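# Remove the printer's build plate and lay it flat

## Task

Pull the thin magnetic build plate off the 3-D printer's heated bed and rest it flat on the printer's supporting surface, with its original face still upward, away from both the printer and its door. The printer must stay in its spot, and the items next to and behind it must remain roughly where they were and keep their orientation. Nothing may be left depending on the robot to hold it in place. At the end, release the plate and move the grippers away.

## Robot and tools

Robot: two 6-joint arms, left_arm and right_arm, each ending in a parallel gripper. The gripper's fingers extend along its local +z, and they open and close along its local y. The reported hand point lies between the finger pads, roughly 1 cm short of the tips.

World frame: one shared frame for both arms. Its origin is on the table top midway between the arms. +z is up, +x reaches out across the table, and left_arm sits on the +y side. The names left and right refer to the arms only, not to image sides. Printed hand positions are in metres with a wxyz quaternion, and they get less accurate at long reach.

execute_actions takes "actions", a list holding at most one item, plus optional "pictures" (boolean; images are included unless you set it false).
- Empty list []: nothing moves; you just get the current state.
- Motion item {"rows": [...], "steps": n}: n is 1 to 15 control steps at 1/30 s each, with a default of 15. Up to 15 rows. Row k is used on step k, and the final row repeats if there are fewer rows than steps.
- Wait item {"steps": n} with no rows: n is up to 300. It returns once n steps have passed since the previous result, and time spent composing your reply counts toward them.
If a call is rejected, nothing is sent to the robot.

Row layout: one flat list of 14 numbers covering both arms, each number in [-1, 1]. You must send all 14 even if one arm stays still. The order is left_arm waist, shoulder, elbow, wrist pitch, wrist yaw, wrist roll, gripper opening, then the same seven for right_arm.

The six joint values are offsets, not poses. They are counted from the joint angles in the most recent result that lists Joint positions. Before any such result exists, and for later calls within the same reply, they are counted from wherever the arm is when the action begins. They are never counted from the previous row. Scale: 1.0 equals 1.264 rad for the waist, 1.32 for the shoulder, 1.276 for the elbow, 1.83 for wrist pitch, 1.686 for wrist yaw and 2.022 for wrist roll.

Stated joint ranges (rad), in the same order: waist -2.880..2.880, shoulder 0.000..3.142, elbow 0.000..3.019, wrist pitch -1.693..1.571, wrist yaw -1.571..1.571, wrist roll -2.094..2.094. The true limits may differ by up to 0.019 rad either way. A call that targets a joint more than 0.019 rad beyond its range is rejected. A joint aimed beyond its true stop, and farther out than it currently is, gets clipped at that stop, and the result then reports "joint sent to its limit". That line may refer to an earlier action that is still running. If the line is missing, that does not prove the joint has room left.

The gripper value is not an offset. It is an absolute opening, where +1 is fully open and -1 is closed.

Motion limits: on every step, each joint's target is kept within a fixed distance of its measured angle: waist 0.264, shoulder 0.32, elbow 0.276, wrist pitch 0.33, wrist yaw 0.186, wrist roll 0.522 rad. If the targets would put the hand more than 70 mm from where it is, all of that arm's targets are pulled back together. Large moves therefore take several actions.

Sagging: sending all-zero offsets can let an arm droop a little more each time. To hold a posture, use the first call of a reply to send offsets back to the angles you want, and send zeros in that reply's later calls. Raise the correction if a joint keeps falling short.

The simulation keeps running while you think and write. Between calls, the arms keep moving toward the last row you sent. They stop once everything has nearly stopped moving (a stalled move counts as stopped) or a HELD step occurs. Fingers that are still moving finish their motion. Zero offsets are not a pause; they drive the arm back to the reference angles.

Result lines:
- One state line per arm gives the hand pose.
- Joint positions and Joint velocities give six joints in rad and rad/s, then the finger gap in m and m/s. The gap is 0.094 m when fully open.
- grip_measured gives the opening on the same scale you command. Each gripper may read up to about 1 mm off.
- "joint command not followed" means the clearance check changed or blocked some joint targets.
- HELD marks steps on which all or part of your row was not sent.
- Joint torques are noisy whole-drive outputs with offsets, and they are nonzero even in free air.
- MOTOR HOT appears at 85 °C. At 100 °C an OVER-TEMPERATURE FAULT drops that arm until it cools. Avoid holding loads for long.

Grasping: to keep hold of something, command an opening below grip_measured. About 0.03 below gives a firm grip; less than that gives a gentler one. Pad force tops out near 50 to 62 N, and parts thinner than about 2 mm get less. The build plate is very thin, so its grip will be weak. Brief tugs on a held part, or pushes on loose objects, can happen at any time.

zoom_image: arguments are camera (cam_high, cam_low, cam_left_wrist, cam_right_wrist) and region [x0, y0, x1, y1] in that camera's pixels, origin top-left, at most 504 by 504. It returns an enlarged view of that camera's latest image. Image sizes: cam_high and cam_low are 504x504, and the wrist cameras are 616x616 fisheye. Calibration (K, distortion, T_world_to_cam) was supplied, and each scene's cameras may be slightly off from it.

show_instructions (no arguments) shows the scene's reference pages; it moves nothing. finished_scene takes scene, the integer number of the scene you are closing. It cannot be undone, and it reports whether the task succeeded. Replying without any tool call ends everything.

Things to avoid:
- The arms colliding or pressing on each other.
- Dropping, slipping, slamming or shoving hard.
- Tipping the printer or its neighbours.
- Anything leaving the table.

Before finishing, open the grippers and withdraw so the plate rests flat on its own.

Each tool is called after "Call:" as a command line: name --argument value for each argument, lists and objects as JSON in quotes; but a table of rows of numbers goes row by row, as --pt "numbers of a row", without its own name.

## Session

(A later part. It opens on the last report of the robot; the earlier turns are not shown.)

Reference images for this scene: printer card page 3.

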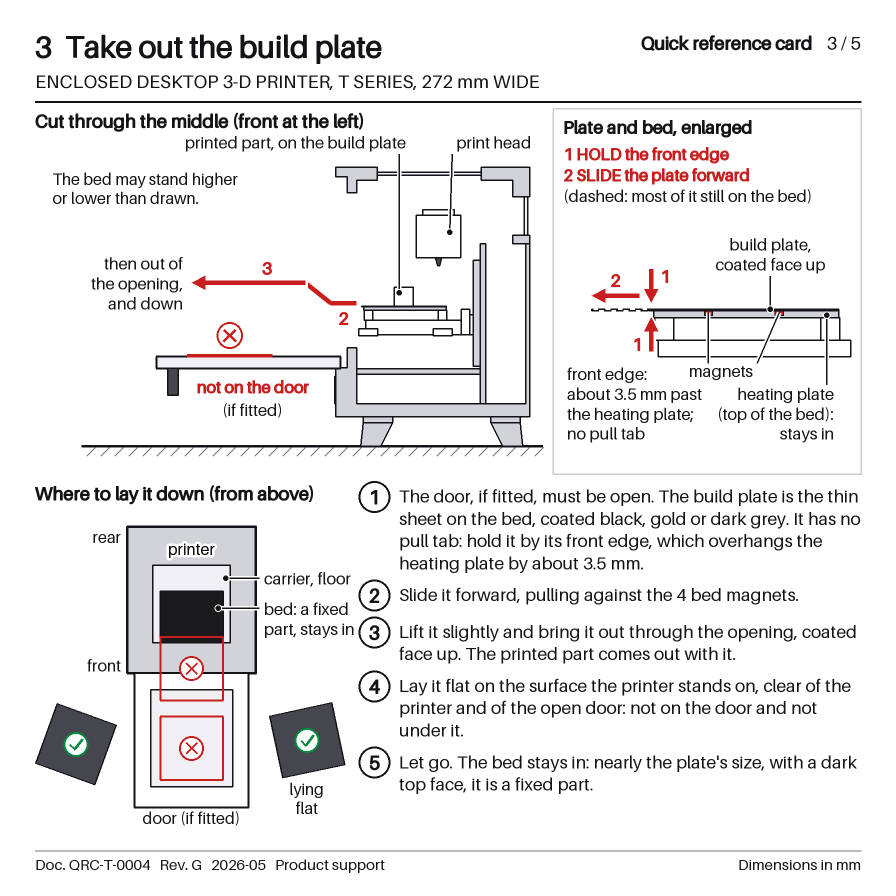

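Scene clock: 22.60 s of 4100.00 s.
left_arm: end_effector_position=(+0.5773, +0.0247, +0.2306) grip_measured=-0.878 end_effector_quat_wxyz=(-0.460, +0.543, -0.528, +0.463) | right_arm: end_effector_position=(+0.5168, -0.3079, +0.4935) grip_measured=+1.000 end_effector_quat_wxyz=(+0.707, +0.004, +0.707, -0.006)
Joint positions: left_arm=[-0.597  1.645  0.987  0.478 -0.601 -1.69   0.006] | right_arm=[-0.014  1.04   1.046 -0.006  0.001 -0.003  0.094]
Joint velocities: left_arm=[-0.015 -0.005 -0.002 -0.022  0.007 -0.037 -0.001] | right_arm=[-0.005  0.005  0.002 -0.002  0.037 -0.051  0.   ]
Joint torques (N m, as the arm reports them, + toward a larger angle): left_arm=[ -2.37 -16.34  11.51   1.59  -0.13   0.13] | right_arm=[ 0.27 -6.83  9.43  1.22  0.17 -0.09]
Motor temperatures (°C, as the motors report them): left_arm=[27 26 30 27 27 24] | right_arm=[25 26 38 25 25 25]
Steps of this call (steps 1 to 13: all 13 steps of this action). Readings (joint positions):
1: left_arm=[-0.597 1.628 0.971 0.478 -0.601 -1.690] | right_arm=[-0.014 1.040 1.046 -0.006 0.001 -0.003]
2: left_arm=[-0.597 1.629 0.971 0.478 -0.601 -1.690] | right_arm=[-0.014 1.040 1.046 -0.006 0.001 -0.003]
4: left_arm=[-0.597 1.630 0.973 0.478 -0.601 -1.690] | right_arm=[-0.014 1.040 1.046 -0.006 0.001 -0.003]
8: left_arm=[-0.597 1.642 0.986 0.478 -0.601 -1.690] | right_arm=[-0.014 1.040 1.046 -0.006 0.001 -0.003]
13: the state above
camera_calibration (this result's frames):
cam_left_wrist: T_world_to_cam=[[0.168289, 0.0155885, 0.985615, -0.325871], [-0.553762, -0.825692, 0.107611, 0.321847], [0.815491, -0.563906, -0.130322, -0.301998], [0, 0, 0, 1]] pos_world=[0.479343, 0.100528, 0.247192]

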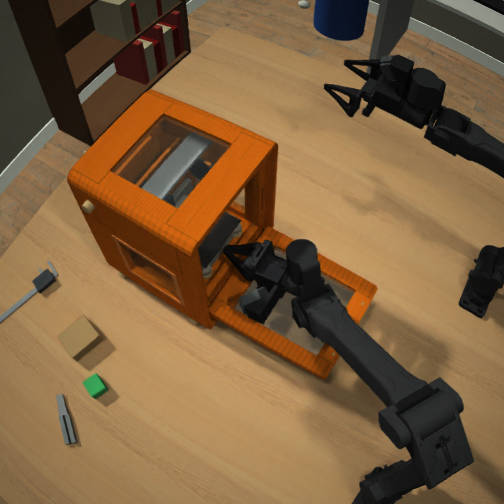

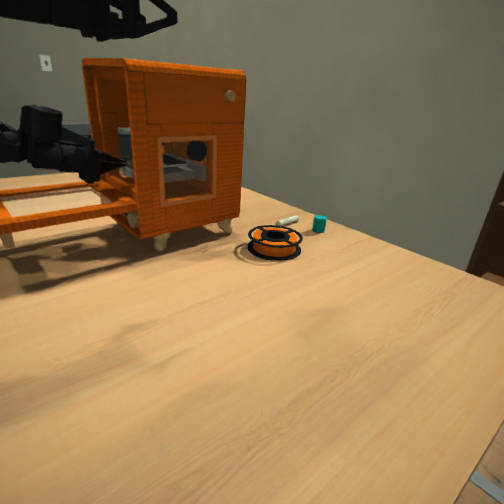

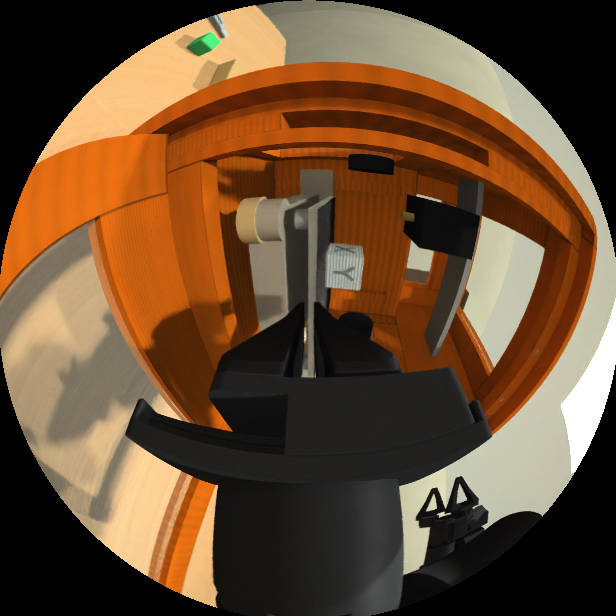

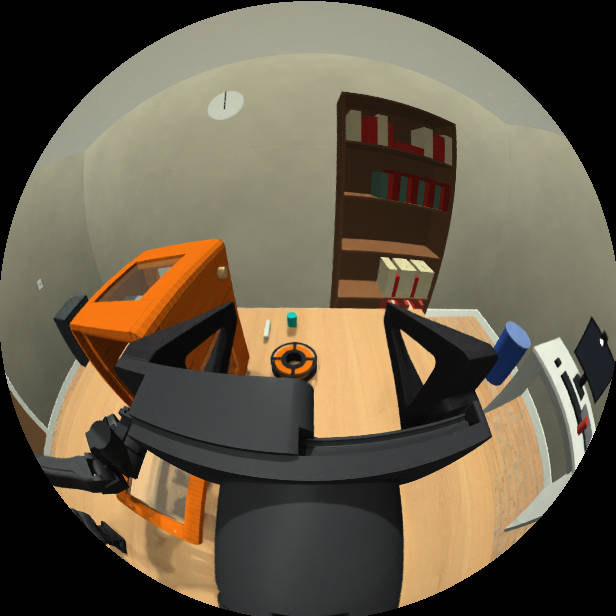

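Call:
execute_actions --actions '[{"rows":[[0,0,0.02,0.01,0,0,-0.88,0,0,0,0,0,0,1],[0,0,0.02,0.015,0,0,-0.88,0,0,0,0,0,0,1],[0,0.008,0.038,0.019,0,0,-0.88,0,0,0,0,0,0,1],[0,0.012,0.043,0.019,0,0,-0.88,0,0,0,0,0,0,1],[0,0.016,0.048,0.019,0,0,-0.88,0,0,0,0,0,0,1],[0,0.019,0.052,0.019,0,0,-0.88,0,0,0,0,0,0,1],[0,0.021,0.055,0.019,0,0,-0.88,0,0,0,0,0,0,1]],"steps":15}]'

Call:
zoom_image --camera "cam_left_wrist" --region '[229,200,389,360]'

Call:
zoom_image --camera "cam_high" --region '[180,200,280,300]'

Scene clock: 25.37 s of 4100.00 s.
left_arm: end_effector_position=(+0.5832, +0.0208, +0.2338) grip_measured=-0.878 end_effector_quat_wxyz=(-0.462, +0.542, -0.522, +0.470) | right_arm: end_effector_position=(+0.5168, -0.3079, +0.4935) grip_measured=+1.000 end_effector_quat_wxyz=(+0.707, +0.004, +0.707, -0.006)
Joint positions: left_arm=[-0.597  1.661  1.004  0.497 -0.601 -1.69   0.006] | right_arm=[-0.014  1.04   1.046 -0.006  0.001 -0.003  0.094]
Joint velocities: left_arm=[-0.024 -0.005  0.002 -0.007 -0.022 -0.037 -0.   ] | right_arm=[-0.005  0.005  0.002  0.007 -0.007  0.022  0.   ]
Joint torques (N m, as the arm reports them, + toward a larger angle): left_arm=[ -2.31 -16.54  11.48   2.23  -0.12   0.12] | right_arm=[ 0.26 -6.8   9.44  1.22  0.17 -0.09]
Motor temperatures (°C, as the motors report them): left_arm=[27 26 31 27 27 24] | right_arm=[25 26 39 25 25 25]
Steps of this call (steps 1 to 15: the robot went on to your last target; steps 16 to 68: nothing new was sent; steps 69 to 83: all 15 steps of this action). Readings (joint positions):
69: left_arm=[-0.597 1.645 0.987 0.478 -0.601 -1.690] | right_arm=[-0.014 1.040 1.046 -0.006 0.001 -0.003]
70: left_arm=[-0.597 1.645 0.987 0.481 -0.601 -1.690] | right_arm=[-0.014 1.040 1.046 -0.006 0.001 -0.003]
72: left_arm=[-0.597 1.645 0.987 0.489 -0.601 -1.690] | right_arm=[-0.014 1.040 1.046 -0.006 0.001 -0.003]
76: left_arm=[-0.597 1.652 0.997 0.496 -0.601 -1.690] | right_arm=[-0.014 1.040 1.046 -0.006 0.001 -0.003]
83: the state above
camera_calibration (this result's frames):
cam_left_wrist: T_world_to_cam=[[0.151783, 0.0267993, 0.98805, -0.3211], [-0.555563, -0.824469, 0.107707, 0.322466], [0.817503, -0.565272, -0.110252, -0.314417], [0, 0, 0, 1]] pos_world=[0.484924, 0.0967371, 0.247866]

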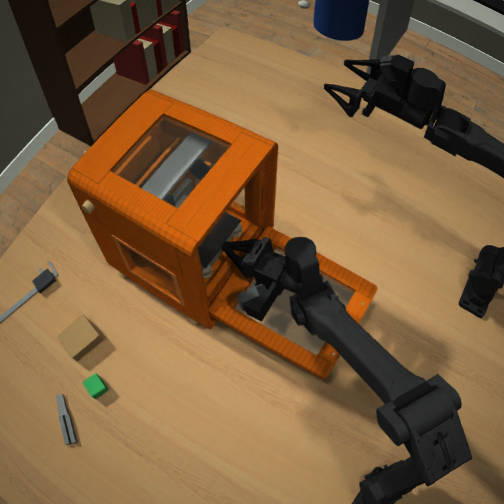

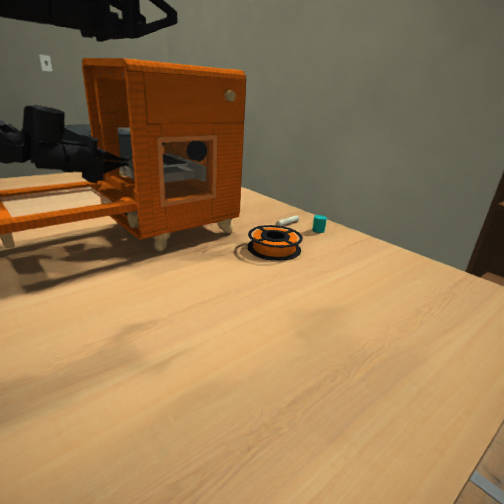

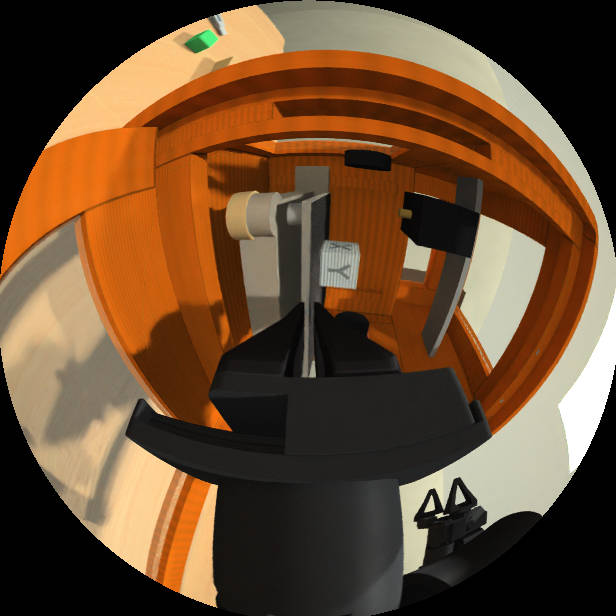

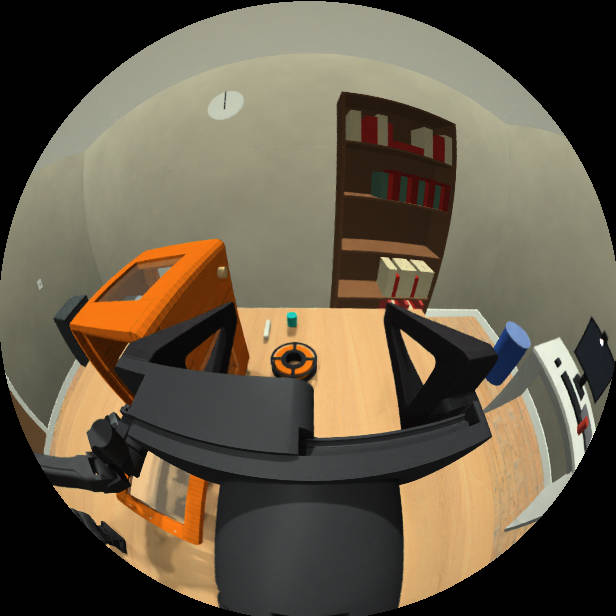

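Region (229, 200, 389, 360) of cam_left_wrist's 616x616 image, scaled by 3.150, with more detail than that image has.

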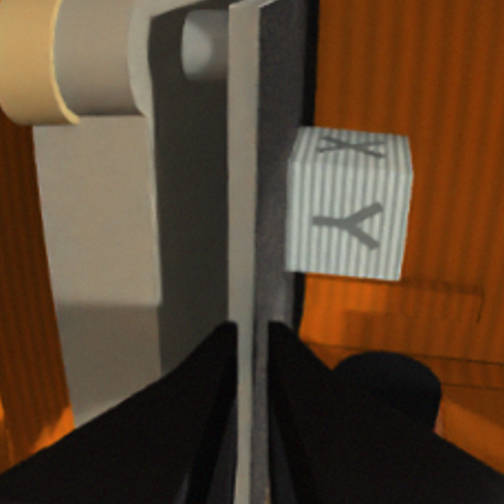

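Region (180, 200, 280, 300) of cam_high's 504x504 image, scaled by 5.040, with more detail than that image has.

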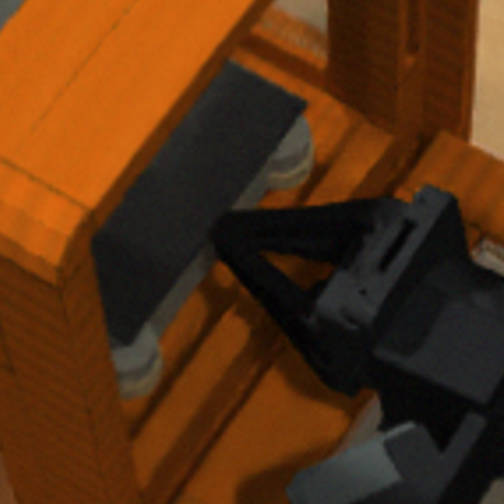

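Centred. Advance again.

Call:
execute_actions --actions '[{"rows":[[0,0.008,0.038,0,0,0,-0.88,0,0,0,0,0,0,1],[0,0.012,0.043,0,0,0,-0.88,0,0,0,0,0,0,1],[0,0.016,0.048,0,0,0,-0.88,0,0,0,0,0,0,1],[0,0.019,0.052,0,0,0,-0.88,0,0,0,0,0,0,1],[0,0.021,0.055,0,0,0,-0.88,0,0,0,0,0,0,1]],"steps":13}]'

Call:
zoom_image --camera "cam_left_wrist" --region '[229,200,389,360]'

Scene clock: 27.07 s of 4100.00 s.
left_arm: end_effector_position=(+0.5877, +0.0178, +0.2334) grip_measured=-0.878 end_effector_quat_wxyz=(-0.462, +0.542, -0.521, +0.471) | right_arm: end_effector_position=(+0.5168, -0.3079, +0.4935) grip_measured=+1.000 end_effector_quat_wxyz=(+0.707, +0.004, +0.707, -0.006)
Joint positions: left_arm=[-0.597  1.674  1.019  0.497 -0.601 -1.69   0.006] | right_arm=[-0.014  1.04   1.046 -0.006  0.001 -0.003  0.094]
Joint velocities: left_arm=[-0.005 -0.015 -0.017 -0.002  0.037  0.022  0.   ] | right_arm=[-0.005 -0.005 -0.002 -0.017 -0.007  0.037  0.   ]
Joint torques (N m, as the arm reports them, + toward a larger angle): left_arm=[ -2.6  -16.82  11.63   1.6   -0.1    0.1 ] | right_arm=[ 0.29 -6.83  9.44  1.22  0.18 -0.09]
Motor temperatures (°C, as the motors report them): left_arm=[27 26 31 27 27 24] | right_arm=[25 26 39 25 25 25]
Steps of this call (steps 1 to 15: the robot went on to your last target; steps 16 to 38: nothing new was sent; steps 39 to 51: all 13 steps of this action). Readings (joint positions):
39: left_arm=[-0.597 1.661 1.004 0.497 -0.601 -1.690] | right_arm=[-0.014 1.040 1.046 -0.006 0.001 -0.003]
40: left_arm=[-0.597 1.661 1.004 0.497 -0.601 -1.690] | right_arm=[-0.014 1.040 1.046 -0.006 0.001 -0.003]
42: left_arm=[-0.597 1.663 1.007 0.497 -0.601 -1.690] | right_arm=[-0.014 1.040 1.046 -0.006 0.001 -0.003]
46: left_arm=[-0.597 1.674 1.019 0.497 -0.601 -1.690] | right_arm=[-0.014 1.040 1.046 -0.006 0.001 -0.003]
51: the state above
camera_calibration (this result's frames):
cam_left_wrist: T_world_to_cam=[[0.15018, 0.0278658, 0.988266, -0.320433], [-0.555426, -0.824568, 0.107654, 0.322477], [0.817892, -0.565076, -0.108356, -0.32052], [0, 0, 0, 1]] pos_world=[0.489385, 0.093715, 0.247227]

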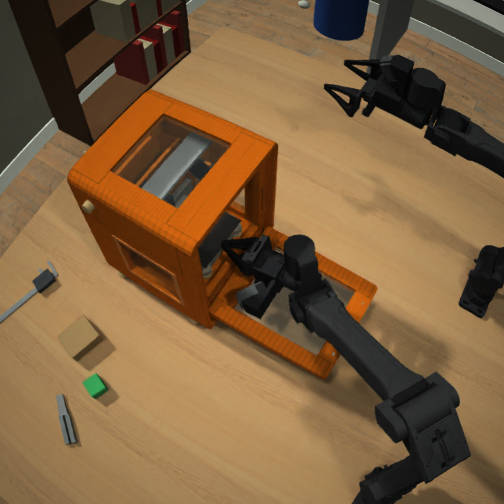

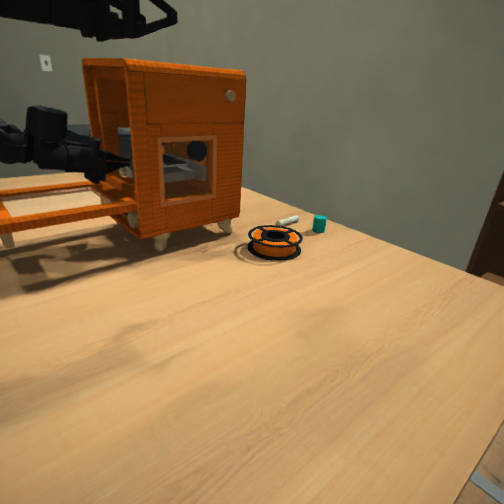

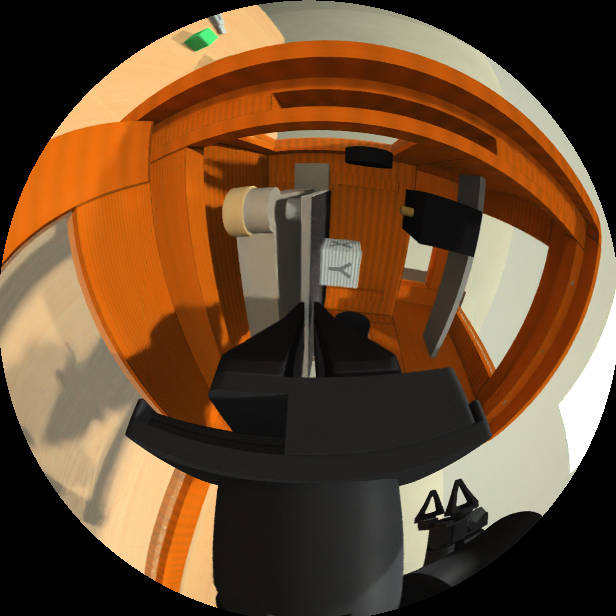

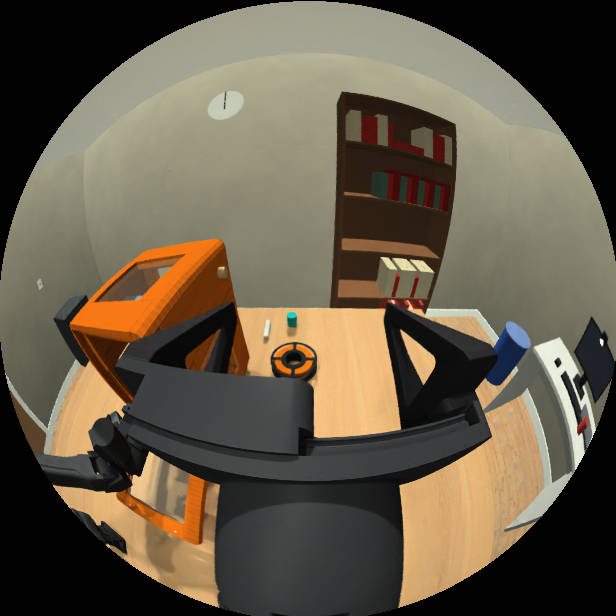

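Region (229, 200, 389, 360) of cam_left_wrist's 616x616 image, scaled by 3.150, with more detail than that image has.

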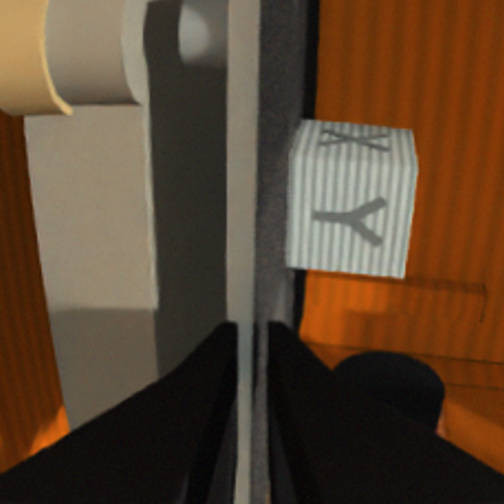

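Perhaps touched; once more, then close.

Call:
execute_actions --actions '[{"rows":[[0,0.008,0.038,0,0,0,-0.88,0,0,0,0,0,0,1],[0,0.012,0.043,0,0,0,-0.88,0,0,0,0,0,0,1],[0,0.016,0.048,0,0,0,-0.88,0,0,0,0,0,0,1],[0,0.019,0.052,0,0,0,-0.88,0,0,0,0,0,0,1],[0,0.021,0.055,0,0,0,-0.88,0,0,0,0,0,0,1]],"steps":11}]' --pictures false

Call:
execute_actions --actions '[{"rows":[[0,0.005,0.03,0,0,0,-0.91,0,0,0,0,0,0,1],[0,0.005,0.03,0,0,0,-0.93,0,0,0,0,0,0,1],[0,0.005,0.03,0,0,0,-0.95,0,0,0,0,0,0,1],[0,0.005,0.03,0,0,0,-0.97,0,0,0,0,0,0,1],[0,0.005,0.03,0,0,0,-1,0,0,0,0,0,0,1]],"steps":12}]' --pictures false

Scene clock: 29.37 s of 4100.00 s.
left_arm: end_effector_position=(+0.5880, +0.0177, +0.2333) grip_measured=-0.878 end_effector_quat_wxyz=(-0.462, +0.542, -0.521, +0.471) | right_arm: end_effector_position=(+0.5168, -0.3079, +0.4935) grip_measured=+1.000 end_effector_quat_wxyz=(+0.707, +0.004, +0.707, -0.006)
Joint positions: left_arm=[-0.597  1.675  1.021  0.497 -0.602 -1.69   0.006] | right_arm=[-0.014  1.04   1.046 -0.006  0.001 -0.003  0.094]
Joint velocities: left_arm=[-0.005 -0.015 -0.012 -0.012  0.051 -0.022 -0.001] | right_arm=[-0.005  0.005  0.002  0.007 -0.051 -0.051  0.   ]
Joint torques (N m, as the arm reports them, + toward a larger angle): left_arm=[ -2.44 -15.53  12.66   1.56  -0.1    0.11] | right_arm=[ 0.26 -6.81  9.44  1.22  0.18 -0.09]
Motor temperatures (°C, as the motors report them): left_arm=[27 26 31 27 27 24] | right_arm=[25 26 39 25 25 25]
Steps of this call (steps 1 to 15: the robot went on to your last target; steps 16 to 58: nothing new was sent; steps 59 to 69: all 11 steps of this action). Readings (joint positions):
59: left_arm=[-0.597 1.674 1.019 0.497 -0.601 -1.690] | right_arm=[-0.014 1.040 1.046 -0.006 0.001 -0.003]
60: left_arm=[-0.597 1.674 1.019 0.497 -0.601 -1.690] | right_arm=[-0.014 1.040 1.046 -0.006 0.001 -0.003]
62: left_arm=[-0.597 1.675 1.020 0.497 -0.601 -1.690] | right_arm=[-0.014 1.040 1.046 -0.006 0.001 -0.003]
66: left_arm=[-0.597 1.675 1.021 0.497 -0.602 -1.690] | right_arm=[-0.014 1.040 1.046 -0.006 0.001 -0.003]
69: the state above

Scene clock: 29.77 s of 4100.00 s.
left_arm: end_effector_position=(+0.5876, +0.0176, +0.2333) grip_measured=-0.993 end_effector_quat_wxyz=(-0.463, +0.542, -0.520, +0.470) | right_arm: end_effector_position=(+0.5168, -0.3079, +0.4935) grip_measured=+1.000 end_effector_quat_wxyz=(+0.707, +0.004, +0.707, -0.006)
Joint positions: left_arm=[-0.598  1.675  1.021  0.496 -0.605 -1.69   0.   ] | right_arm=[-0.014  1.04   1.046 -0.006  0.001 -0.003  0.094]
Joint velocities: left_arm=[ 0.015 -0.015  0.007  0.012 -0.081 -0.051  0.   ] | right_arm=[-0.015 -0.015  0.002 -0.017 -0.022  0.037  0.   ]
Joint torques (N m, as the arm reports them, + toward a larger angle): left_arm=[ -2.34 -17.4   10.43   1.66  -0.03   0.12] | right_arm=[ 0.28 -6.82  9.43  1.22  0.17 -0.09]
Motor temperatures (°C, as the motors report them): left_arm=[27 26 31 27 27 24] | right_arm=[25 26 39 25 25 25]
Steps of this call (steps 1 to 12: all 12 steps of this action). Readings (joint positions):
1: left_arm=[-0.597 1.675 1.021 0.497 -0.602 -1.690] | right_arm=[-0.014 1.040 1.046 -0.006 0.001 -0.003]
2: left_arm=[-0.597 1.675 1.021 0.496 -0.602 -1.690] | right_arm=[-0.014 1.040 1.046 -0.006 0.001 -0.003]
4: left_arm=[-0.597 1.675 1.021 0.496 -0.602 -1.690] | right_arm=[-0.014 1.040 1.046 -0.006 0.001 -0.003]
8: left_arm=[-0.598 1.675 1.021 0.496 -0.605 -1.690] | right_arm=[-0.014 1.040 1.046 -0.006 0.001 -0.003]
12: the state above

Call:
execute_actions --actions '[{"rows":[[-0.006,-0.012,0.005,0.006,-0.002,0,-1,0,0,0,0,0,0,1],[-0.009,-0.016,-0.002,0.009,-0.003,0,-1,0,0,0,0,0,0,1],[-0.011,-0.019,-0.006,0.01,-0.004,0,-1,0,0,0,0,0,0,1],[-0.013,-0.022,-0.01,0.011,-0.006,0,-1,0,0,0,0,0,0,1],[-0.015,-0.025,-0.014,0.012,-0.007,0,-1,0,0,0,0,0,0,1],[-0.017,-0.028,-0.019,0.013,-0.009,0,-1,0,0,0,0,0,0,1],[-0.019,-0.032,-0.023,0.014,-0.01,0,-1,0,0,0,0,0,0,1],[-0.021,-0.035,-0.027,0.014,-0.012,0,-1,0,0,0,0,0,0,1],[-0.024,-0.038,-0.032,0.015,-0.013,0,-1,0,0,0,0,0,0,1],[-0.026,-0.041,-0.036,0.016,-0.015,0,-1,0,0,0,0,0,0,1],[-0.028,-0.044,-0.04,0.017,-0.016,0,-1,0,0,0,0,0,0,1],[-0.03,-0.047,-0.045,0.018,-0.018,0,-1,0,0,0,0,0,0,1],[-0.032,-0.05,-0.049,0.018,-0.019,0,-1,0,0,0,0,0,0,1],[-0.034,-0.053,-0.053,0.019,-0.021,0,-1,0,0,0,0,0,0,1],[-0.036,-0.056,-0.057,0.02,-0.022,0,-1,0,0,0,0,0,0,1]]}]' --pictures false

Call:
execute_actions --actions '[{"steps":10}]'

Call:
zoom_image --camera "cam_high" --region '[180,200,280,300]'

Scene clock: 34.87 s of 4100.00 s.
left_arm: end_effector_position=(+0.5634, +0.0197, +0.2330) grip_measured=-0.994 end_effector_quat_wxyz=(-0.466, +0.542, -0.520, +0.468) | right_arm: end_effector_position=(+0.5168, -0.3079, +0.4935) grip_measured=+1.000 end_effector_quat_wxyz=(+0.707, +0.004, +0.707, -0.006)
Joint positions: left_arm=[-0.624  1.63   0.96   0.511 -0.637 -1.69   0.   ] | right_arm=[-0.014  1.04   1.046 -0.006  0.001 -0.003  0.094]
Joint velocities: left_arm=[-0.142 -0.132 -0.159  0.022 -0.037 -0.037  0.001] | right_arm=[-0.015  0.005 -0.002  0.012 -0.022 -0.081  0.   ]
Joint torques (N m, as the arm reports them, + toward a larger angle): left_arm=[ -3.08 -18.97   7.4    2.44  -0.24   0.12] | right_arm=[ 0.24 -6.81  9.44  1.22  0.17 -0.09]
Motor temperatures (°C, as the motors report them): left_arm=[27 26 31 27 27 24] | right_arm=[25 26 39 25 25 25]
Steps of this call (steps 1 to 15: the robot went on to your last target; steps 16 to 90: nothing new was sent; then 1.60 s passed at rest; steps 91 to 105: all 15 steps of this action). Readings (joint positions):
91: left_arm=[-0.598 1.674 1.021 0.496 -0.605 -1.690] | right_arm=[-0.014 1.040 1.046 -0.006 0.001 -0.003]
92: left_arm=[-0.599 1.674 1.021 0.496 -0.606 -1.690] | right_arm=[-0.014 1.040 1.046 -0.006 0.001 -0.003]
94: left_arm=[-0.599 1.674 1.019 0.497 -0.607 -1.690] | right_arm=[-0.014 1.040 1.046 -0.006 0.001 -0.003]
98: left_arm=[-0.599 1.672 1.013 0.505 -0.610 -1.690] | right_arm=[-0.014 1.040 1.046 -0.006 0.001 -0.003]
105: the state above

Scene clock: 35.20 s of 4100.00 s.
left_arm: end_effector_position=(+0.5573, +0.0152, +0.2332) grip_measured=-0.994 end_effector_quat_wxyz=(-0.464, +0.540, -0.522, +0.470) | right_arm: end_effector_position=(+0.5168, -0.3079, +0.4935) grip_measured=+1.000 end_effector_quat_wxyz=(+0.707, +0.004, +0.707, -0.006)
Joint positions: left_arm=[-0.636  1.623  0.95   0.513 -0.639 -1.69   0.   ] | right_arm=[-0.014  1.04   1.046 -0.006  0.001 -0.003  0.094]
Joint velocities: left_arm=[ 0.005 -0.005  0.007  0.007  0.022 -0.007  0.001] | right_arm=[-0.005 -0.024  0.002 -0.017  0.007 -0.051  0.   ]
Joint torques (N m, as the arm reports them, + toward a larger angle): left_arm=[ -2.98 -18.72   7.36   2.37  -0.23   0.12] | right_arm=[ 0.23 -6.82  9.43  1.21  0.18 -0.09]
Motor temperatures (°C, as the motors report them): left_arm=[27 26 31 27 27 24] | right_arm=[25 26 39 25 25 25]
Steps of this call (steps 1 to 10: the robot went on to your last target). Readings (joint positions):
1: left_arm=[-0.628 1.627 0.955 0.512 -0.638 -1.690] | right_arm=[-0.014 1.040 1.046 -0.006 0.001 -0.003]
2: left_arm=[-0.632 1.624 0.952 0.512 -0.639 -1.690] | right_arm=[-0.014 1.040 1.046 -0.006 0.001 -0.003]
4: left_arm=[-0.636 1.623 0.950 0.512 -0.639 -1.690] | right_arm=[-0.014 1.040 1.046 -0.006 0.001 -0.003]
8: left_arm=[-0.636 1.623 0.950 0.513 -0.639 -1.690] | right_arm=[-0.014 1.040 1.046 -0.006 0.001 -0.003]
10: the state above
camera_calibration (this result's frames):
cam_left_wrist: T_world_to_cam=[[0.148316, 0.0216047, 0.988704, -0.314582], [-0.557283, -0.824082, 0.101606, 0.305902], [0.816969, -0.566058, -0.110185, -0.296223], [0, 0, 0, 1]] pos_world=[0.459136, 0.0912058, 0.247308]

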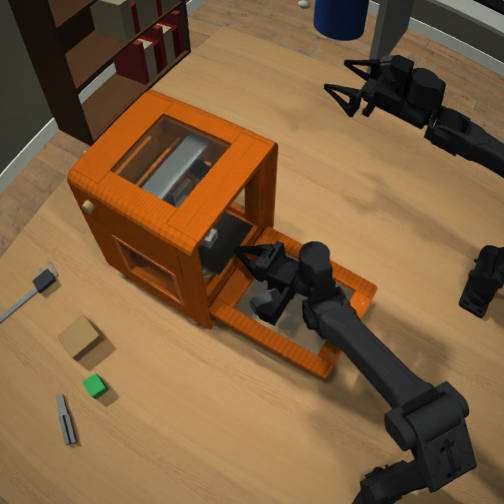

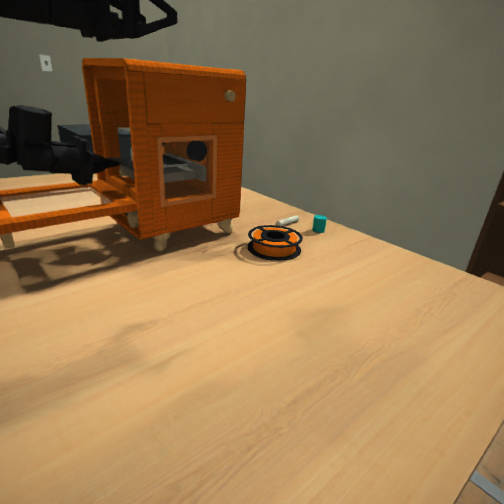

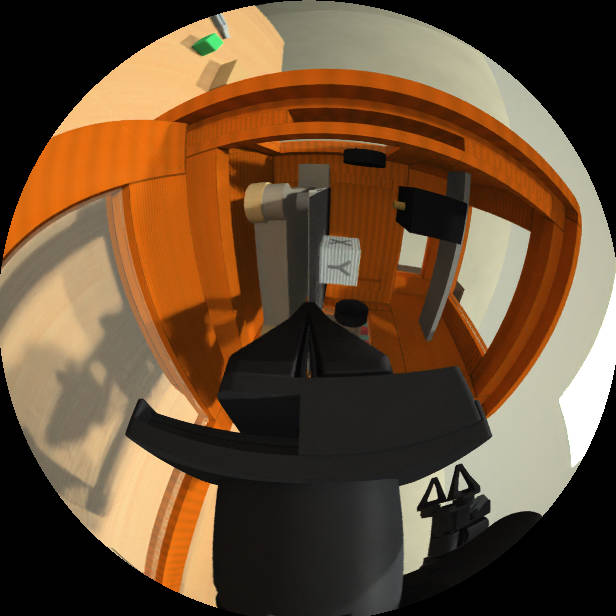

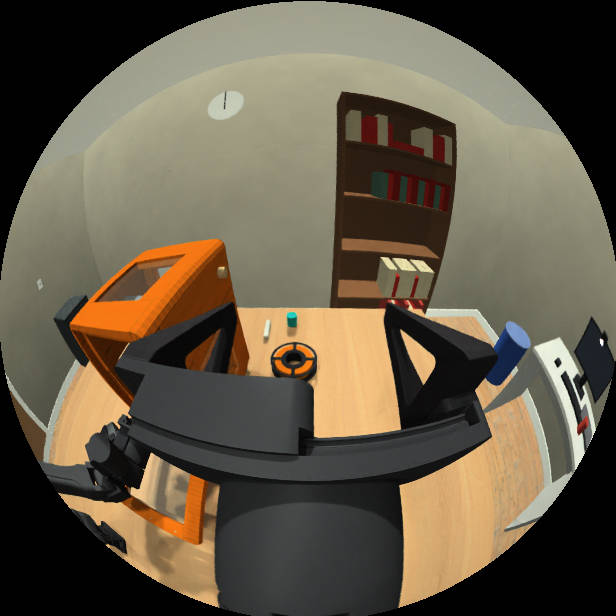

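Region (180, 200, 280, 300) of cam_high's 504x504 image, scaled by 5.040, with more detail than that image has.

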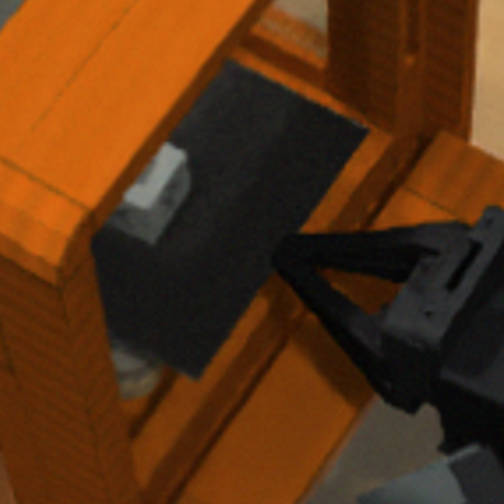

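Call:
execute_actions --actions '[{"rows":[[0,0,0.02,0.005,0,0,-0.9,0,0,0,0,0,0,1],[0,0,0.02,0.005,0,0,-0.75,0,0,0,0,0,0,1],[0.004,0.006,0.03,0.007,0,0,-0.6,0,0,0,0,0,0,1],[0.008,0.01,0.036,0.009,0.002,0.006,-0.55,0,0,0,0,0,0,1],[0.011,0.015,0.04,0.017,0.004,0.01,-0.55,0,0,0,0,0,0,1],[0.013,0.02,0.042,0.027,0.006,0.013,-0.55,0,0,0,0,0,0,1],[0.016,0.025,0.044,0.037,0.008,0.016,-0.55,0,0,0,0,0,0,1],[0.018,0.031,0.046,0.048,0.01,0.019,-0.55,0,0,0,0,0,0,1],[0.021,0.036,0.047,0.059,0.012,0.022,-0.55,0,0,0,0,0,0,1],[0.024,0.042,0.047,0.07,0.014,0.025,-0.55,0,0,0,0,0,0,1],[0.027,0.047,0.047,0.081,0.016,0.028,-0.55,0,0,0,0,0,0,1],[0.03,0.053,0.047,0.092,0.018,0.031,-0.55,0,0,0,0,0,0,1],[0.032,0.058,0.047,0.103,0.02,0.033,-0.55,0,0,0,0,0,0,1],[0.034,0.063,0.047,0.113,0.022,0.035,-0.55,0,0,0,0,0,0,1],[0.036,0.066,0.047,0.12,0.023,0.037,-0.55,0,0,0,0,0,0,1]]}]' --pictures false

Call:
execute_actions --actions '[{"steps":10}]'

Call:
zoom_image --camera "cam_left_wrist" --region '[209,180,409,380]'

Scene clock: 41.10 s of 4100.00 s.
left_arm: end_effector_position=(+0.5757, +0.0176, +0.2359) grip_measured=-0.552 end_effector_quat_wxyz=(-0.477, +0.521, -0.496, +0.505) | right_arm: end_effector_position=(+0.5168, -0.3079, +0.4935) grip_measured=+1.000 end_effector_quat_wxyz=(+0.707, +0.004, +0.707, -0.006)
Joint positions: left_arm=[-0.608  1.686  0.96   0.684 -0.605 -1.648  0.021] | right_arm=[-0.014  1.04   1.046 -0.006  0.001 -0.003  0.094]
Joint velocities: left_arm=[ 0.122  0.23  -0.002  0.481  0.022  0.139 -0.001] | right_arm=[ 0.005 -0.015 -0.022  0.007  0.022 -0.022  0.   ]
Joint torques (N m, as the arm reports them, + toward a larger angle): left_arm=[ -1.49 -16.77  10.97   2.1    0.02   0.22] | right_arm=[ 0.22 -6.91  9.44  1.21  0.17 -0.09]
Motor temperatures (°C, as the motors report them): left_arm=[27 26 30 27 27 24] | right_arm=[25 26 40 25 25 25]
Steps of this call (steps 1 to 30: the robot went on to your last target; steps 31 to 90: nothing new was sent; then 2.40 s passed at rest; steps 91 to 105: all 15 steps of this action). Readings (joint positions):
91: left_arm=[-0.636 1.623 0.950 0.513 -0.639 -1.690] | right_arm=[-0.014 1.040 1.046 -0.006 0.001 -0.003]
92: left_arm=[-0.636 1.623 0.950 0.513 -0.639 -1.690] | right_arm=[-0.014 1.040 1.046 -0.006 0.001 -0.003]
94: left_arm=[-0.636 1.623 0.950 0.513 -0.639 -1.690] | right_arm=[-0.014 1.040 1.046 -0.006 0.001 -0.003]
98: left_arm=[-0.633 1.633 0.952 0.551 -0.628 -1.681] | right_arm=[-0.014 1.040 1.046 -0.006 0.001 -0.003]
105: the state above

Scene clock: 41.43 s of 4100.00 s.
left_arm: end_effector_position=(+0.5808, +0.0226, +0.2308) grip_measured=-0.552 end_effector_quat_wxyz=(+0.485, -0.519, +0.493, -0.503) | right_arm: end_effector_position=(+0.5168, -0.3079, +0.4935) grip_measured=+1.000 end_effector_quat_wxyz=(+0.707, +0.004, +0.707, -0.006)
Joint positions: left_arm=[-0.597  1.706  0.96   0.715 -0.604 -1.631  0.021] | right_arm=[-0.014  1.04   1.046 -0.006  0.001 -0.003  0.094]
Joint velocities: left_arm=[-0.005 -0.005 -0.002  0.002 -0.022  0.037  0.001] | right_arm=[ 0.005  0.005  0.002  0.007 -0.066 -0.066  0.   ]
Joint torques (N m, as the arm reports them, + toward a larger angle): left_arm=[ -1.89 -17.35  10.85   2.29   0.04   0.24] | right_arm=[ 0.25 -6.89  9.44  1.22  0.17 -0.09]
Motor temperatures (°C, as the motors report them): left_arm=[27 26 30 27 27 24] | right_arm=[25 26 40 25 25 25]
Steps of this call (steps 1 to 10: the robot went on to your last target). Readings (joint positions):
1: left_arm=[-0.605 1.693 0.960 0.697 -0.604 -1.644] | right_arm=[-0.014 1.040 1.046 -0.006 0.001 -0.003]
2: left_arm=[-0.601 1.698 0.960 0.704 -0.604 -1.641] | right_arm=[-0.014 1.040 1.046 -0.006 0.001 -0.003]
4: left_arm=[-0.597 1.704 0.960 0.710 -0.604 -1.637] | right_arm=[-0.014 1.040 1.046 -0.006 0.001 -0.003]
8: left_arm=[-0.597 1.706 0.960 0.715 -0.604 -1.633] | right_arm=[-0.014 1.040 1.046 -0.006 0.001 -0.003]
10: the state above
camera_calibration (this result's frames):
cam_left_wrist: T_world_to_cam=[[0.0454831, 0.0405867, 0.99814, -0.258734], [-0.566104, -0.822203, 0.0592288, 0.340247], [0.823078, -0.567745, -0.0144201, -0.337041], [0, 0, 0, 1]] pos_world=[0.481794, 0.0988995, 0.233241]

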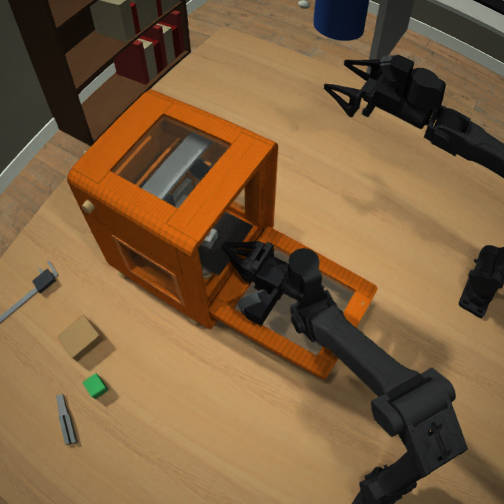

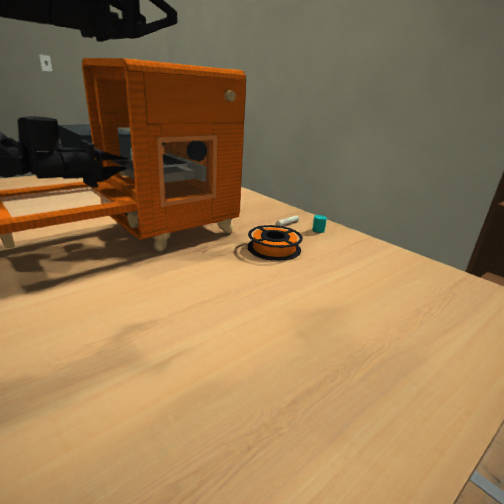

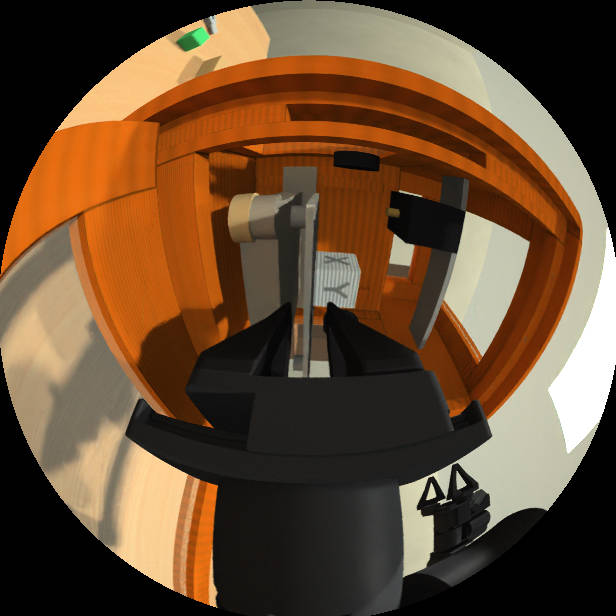

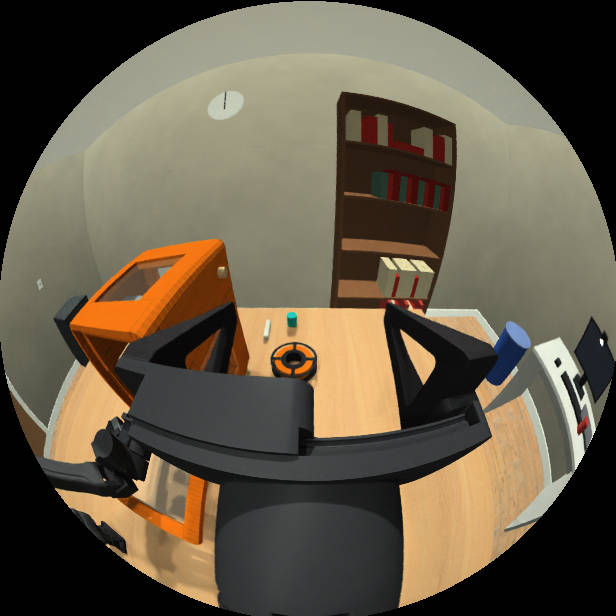

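Region (209, 180, 409, 380) of cam_left_wrist's 616x616 image, scaled by 2.520, with more detail than that image has.

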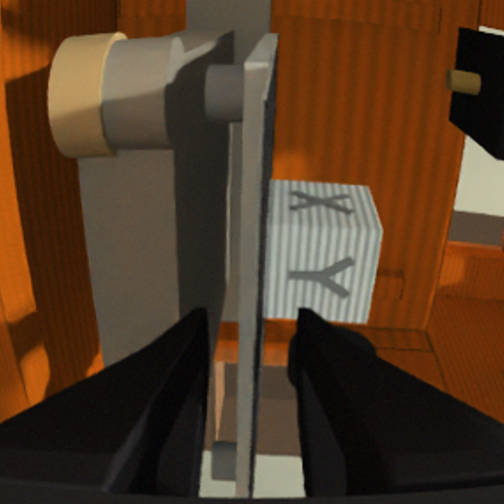

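Call:
execute_actions --actions '[{"rows":[[0,0,0.02,0.01,0,0.01,-0.65,0,0,0,0,0,0,1],[0,0,0.02,0.015,0,0.016,-0.75,0,0,0,0,0,0,1],[0,0,0.02,0.02,0,0.022,-0.82,0,0,0,0,0,0,1],[0,0,0.02,0.02,0,0.022,-0.87,0,0,0,0,0,0,1],[0,0,0.02,0.02,0,0.022,-0.91,0,0,0,0,0,0,1],[0,0,0.02,0.02,0,0.022,-0.94,0,0,0,0,0,0,1],[0,0,0.02,0.02,0,0.022,-0.97,0,0,0,0,0,0,1],[0,0,0.02,0.02,0,0.022,-1,0,0,0,0,0,0,1]],"steps":14}]' --pictures false

Call:
execute_actions --actions '[{"rows":[[-0.008,-0.016,0.005,0.01,-0.002,0,-1,0,0,0,0,0,0,1],[-0.011,-0.022,-0.004,0.012,-0.004,0,-1,0,0,0,0,0,0,1],[-0.015,-0.03,-0.013,0.014,-0.007,0,-1,0,0,0,0,0,0,1],[-0.02,-0.039,-0.024,0.016,-0.011,0,-1,0,0,0,0,0,0,1],[-0.027,-0.05,-0.037,0.018,-0.015,0,-1,0,0,0,0,0,0,1],[-0.034,-0.062,-0.051,0.02,-0.02,0,-1,0,0,0,0,0,0,1],[-0.041,-0.074,-0.066,0.022,-0.025,0,-1,0,0,0,0,0,0,1],[-0.049,-0.087,-0.082,0.024,-0.031,0,-1,0,0,0,0,0,0,1],[-0.057,-0.1,-0.098,0.025,-0.036,0,-1,0,0,0,0,0,0,1],[-0.065,-0.113,-0.113,0.026,-0.042,0,-1,0,0,0,0,0,0,1],[-0.072,-0.125,-0.128,0.027,-0.047,0,-1,0,0,0,0,0,0,1],[-0.079,-0.136,-0.141,0.028,-0.052,0,-1,0,0,0,0,0,0,1],[-0.085,-0.146,-0.153,0.029,-0.056,0,-1,0,0,0,0,0,0,1],[-0.09,-0.153,-0.162,0.03,-0.059,0,-1,0,0,0,0,0,0,1],[-0.093,-0.158,-0.168,0.03,-0.061,0,-1,0,0,0,0,0,0,1]]}]' --pictures false

Call:
execute_actions --actions '[{"steps":10}]'

Scene clock: 46.73 s of 4100.00 s.
left_arm: end_effector_position=(+0.5808, +0.0226, +0.2354) grip_measured=-0.991 end_effector_quat_wxyz=(+0.494, -0.509, +0.495, -0.502) | right_arm: end_effector_position=(+0.5168, -0.3079, +0.4935) grip_measured=+1.000 end_effector_quat_wxyz=(+0.707, +0.004, +0.707, -0.006)
Joint positions: left_arm=[-0.597  1.706  0.96   0.737 -0.604 -1.597  0.   ] | right_arm=[-0.014  1.04   1.046 -0.006  0.001 -0.003  0.094]
Joint velocities: left_arm=[ 0.005  0.005 -0.032 -0.007 -0.081  0.037 -0.   ] | right_arm=[-0.005 -0.005 -0.017 -0.007  0.007  0.066  0.   ]
Joint torques (N m, as the arm reports them, + toward a larger angle): left_arm=[ -2.43 -17.76   8.96   2.18  -0.05   0.18] | right_arm=[ 0.22 -6.83  9.44  1.22  0.17 -0.09]
Motor temperatures (°C, as the motors report them): left_arm=[27 26 31 27 27 25] | right_arm=[25 26 40 25 25 25]
Steps of this call (steps 1 to 30: the robot went on to your last target; steps 31 to 90: nothing new was sent; then 1.83 s passed at rest; steps 91 to 104: all 14 steps of this action). Readings (joint positions):
91: left_arm=[-0.597 1.706 0.960 0.716 -0.604 -1.628] | right_arm=[-0.014 1.040 1.046 -0.006 0.001 -0.003]
92: left_arm=[-0.597 1.706 0.960 0.718 -0.604 -1.626] | right_arm=[-0.014 1.040 1.046 -0.006 0.001 -0.003]
94: left_arm=[-0.597 1.706 0.960 0.727 -0.604 -1.617] | right_arm=[-0.014 1.040 1.046 -0.006 0.001 -0.003]
98: left_arm=[-0.597 1.706 0.960 0.733 -0.604 -1.607] | right_arm=[-0.014 1.040 1.046 -0.006 0.001 -0.003]
104: the state above

Scene clock: 47.23 s of 4100.00 s.
left_arm: end_effector_position=(+0.4955, +0.0272, +0.2420) grip_measured=-0.991 end_effector_quat_wxyz=(+0.493, -0.507, +0.497, -0.503) | right_arm: end_effector_position=(+0.5168, -0.3079, +0.4935) grip_measured=+1.000 end_effector_quat_wxyz=(+0.707, +0.004, +0.707, -0.006)
Joint positions: left_arm=[-0.699  1.535  0.76   0.765 -0.699 -1.597  0.   ] | right_arm=[-0.014  1.04   1.046 -0.006  0.001 -0.003  0.094]
Joint velocities: left_arm=[-0.269 -0.386 -0.344  0.042 -0.051 -0.066 -0.   ] | right_arm=[-0.005 -0.005  0.007 -0.002 -0.051  0.051  0.   ]
Joint torques (N m, as the arm reports them, + toward a larger angle): left_arm=[ -2.33 -15.45   7.43   2.5   -0.17   0.12] | right_arm=[ 0.19 -6.87  9.44  1.22  0.18 -0.1 ]
Motor temperatures (°C, as the motors report them): left_arm=[27 26 31 27 27 25] | right_arm=[25 26 40 25 25 25]
Steps of this call (steps 1 to 15: all 15 steps of this action). Readings (joint positions):
1: left_arm=[-0.597 1.706 0.960 0.737 -0.604 -1.597] | right_arm=[-0.014 1.040 1.046 -0.006 0.001 -0.003]
2: left_arm=[-0.597 1.706 0.960 0.738 -0.605 -1.597] | right_arm=[-0.014 1.040 1.046 -0.006 0.001 -0.003]
4: left_arm=[-0.599 1.701 0.954 0.742 -0.612 -1.597] | right_arm=[-0.014 1.040 1.046 -0.006 0.001 -0.003]
8: left_arm=[-0.620 1.658 0.894 0.754 -0.644 -1.597] | right_arm=[-0.014 1.040 1.046 -0.006 0.001 -0.003]
15: the state above

Scene clock: 47.57 s of 4100.00 s.
left_arm: end_effector_position=(+0.4855, +0.0248, +0.2477) grip_measured=-0.991 end_effector_quat_wxyz=(+0.490, -0.503, +0.496, -0.510) | right_arm: end_effector_position=(+0.5168, -0.3079, +0.4935) grip_measured=+1.000 end_effector_quat_wxyz=(+0.707, +0.004, +0.707, -0.006)
Joint positions: left_arm=[-0.715  1.511  0.743  0.77  -0.703 -1.597  0.   ] | right_arm=[-0.014  1.04   1.046 -0.006  0.001 -0.003  0.094]
Joint velocities: left_arm=[-0.005  0.005 -0.002  0.007  0.037 -0.037  0.   ] | right_arm=[-0.005  0.005 -0.007 -0.007  0.037  0.051  0.   ]
Joint torques (N m, as the arm reports them, + toward a larger angle): left_arm=[ -2.19 -15.39   7.22   2.36  -0.16   0.13] | right_arm=[ 0.21 -6.78  9.41  1.23  0.18 -0.1 ]
Motor temperatures (°C, as the motors report them): left_arm=[27 26 31 27 27 25] | right_arm=[25 26 40 25 25 25]
Steps of this call (steps 1 to 10: the robot went on to your last target). Readings (joint positions):
1: left_arm=[-0.707 1.524 0.750 0.767 -0.702 -1.597] | right_arm=[-0.014 1.040 1.046 -0.006 0.001 -0.003]
2: left_arm=[-0.713 1.516 0.745 0.767 -0.702 -1.597] | right_arm=[-0.014 1.040 1.046 -0.006 0.001 -0.003]
4: left_arm=[-0.715 1.511 0.743 0.769 -0.702 -1.597] | right_arm=[-0.014 1.040 1.046 -0.006 0.001 -0.003]
8: left_arm=[-0.715 1.511 0.743 0.770 -0.703 -1.597] | right_arm=[-0.014 1.040 1.046 -0.006 0.001 -0.003]
10: the state above
camera_calibration (this result's frames):
cam_left_wrist: T_world_to_cam=[[0.0192358, 0.0245501, 0.999514, -0.258535], [-0.582913, -0.811937, 0.0311611, 0.301998], [0.812307, -0.583229, -0.00130766, -0.254779], [0, 0, 0, 1]] pos_world=[0.38797, 0.102956, 0.248665]

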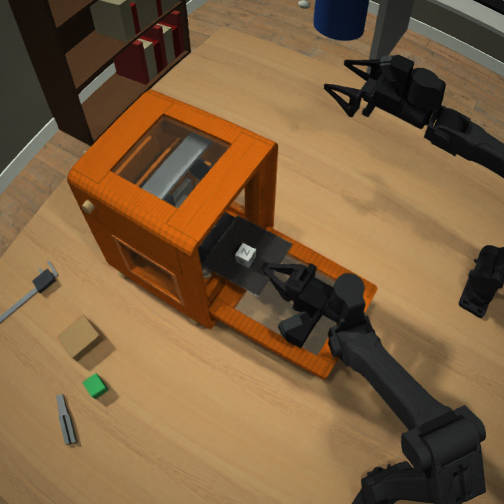

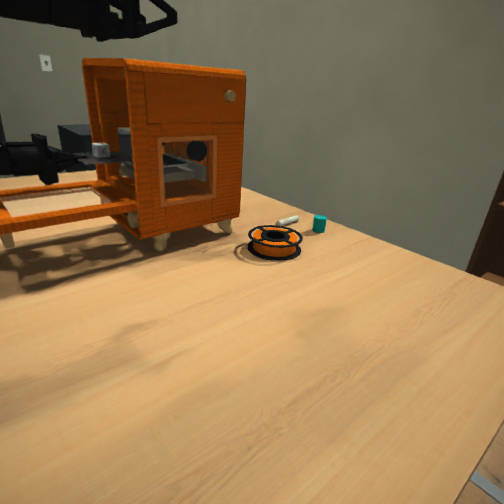

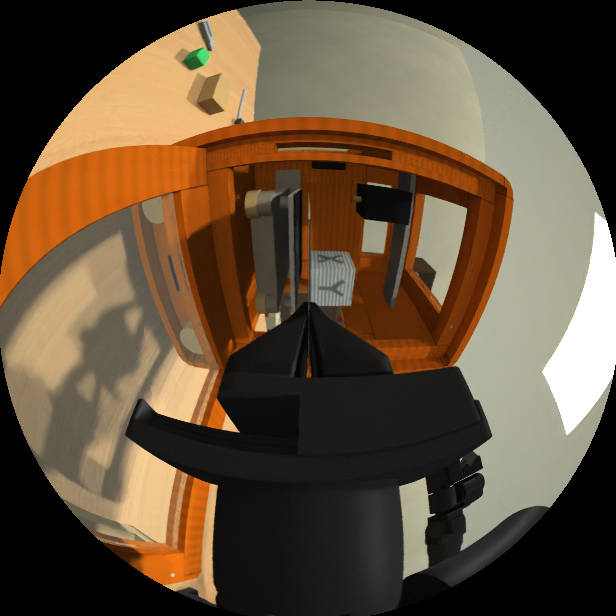

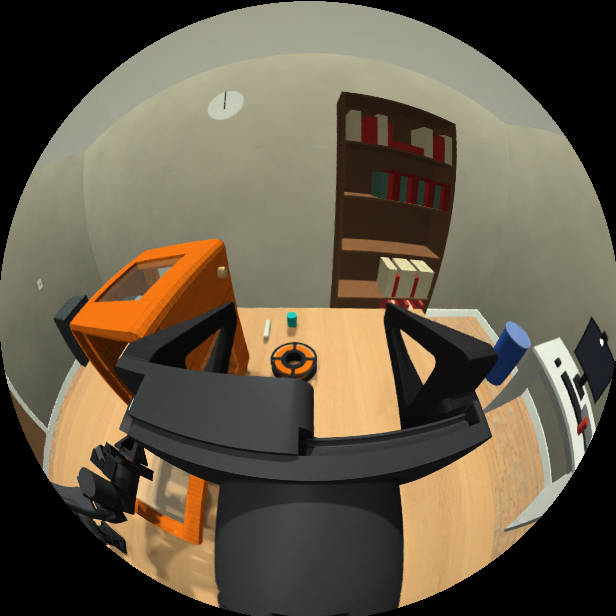

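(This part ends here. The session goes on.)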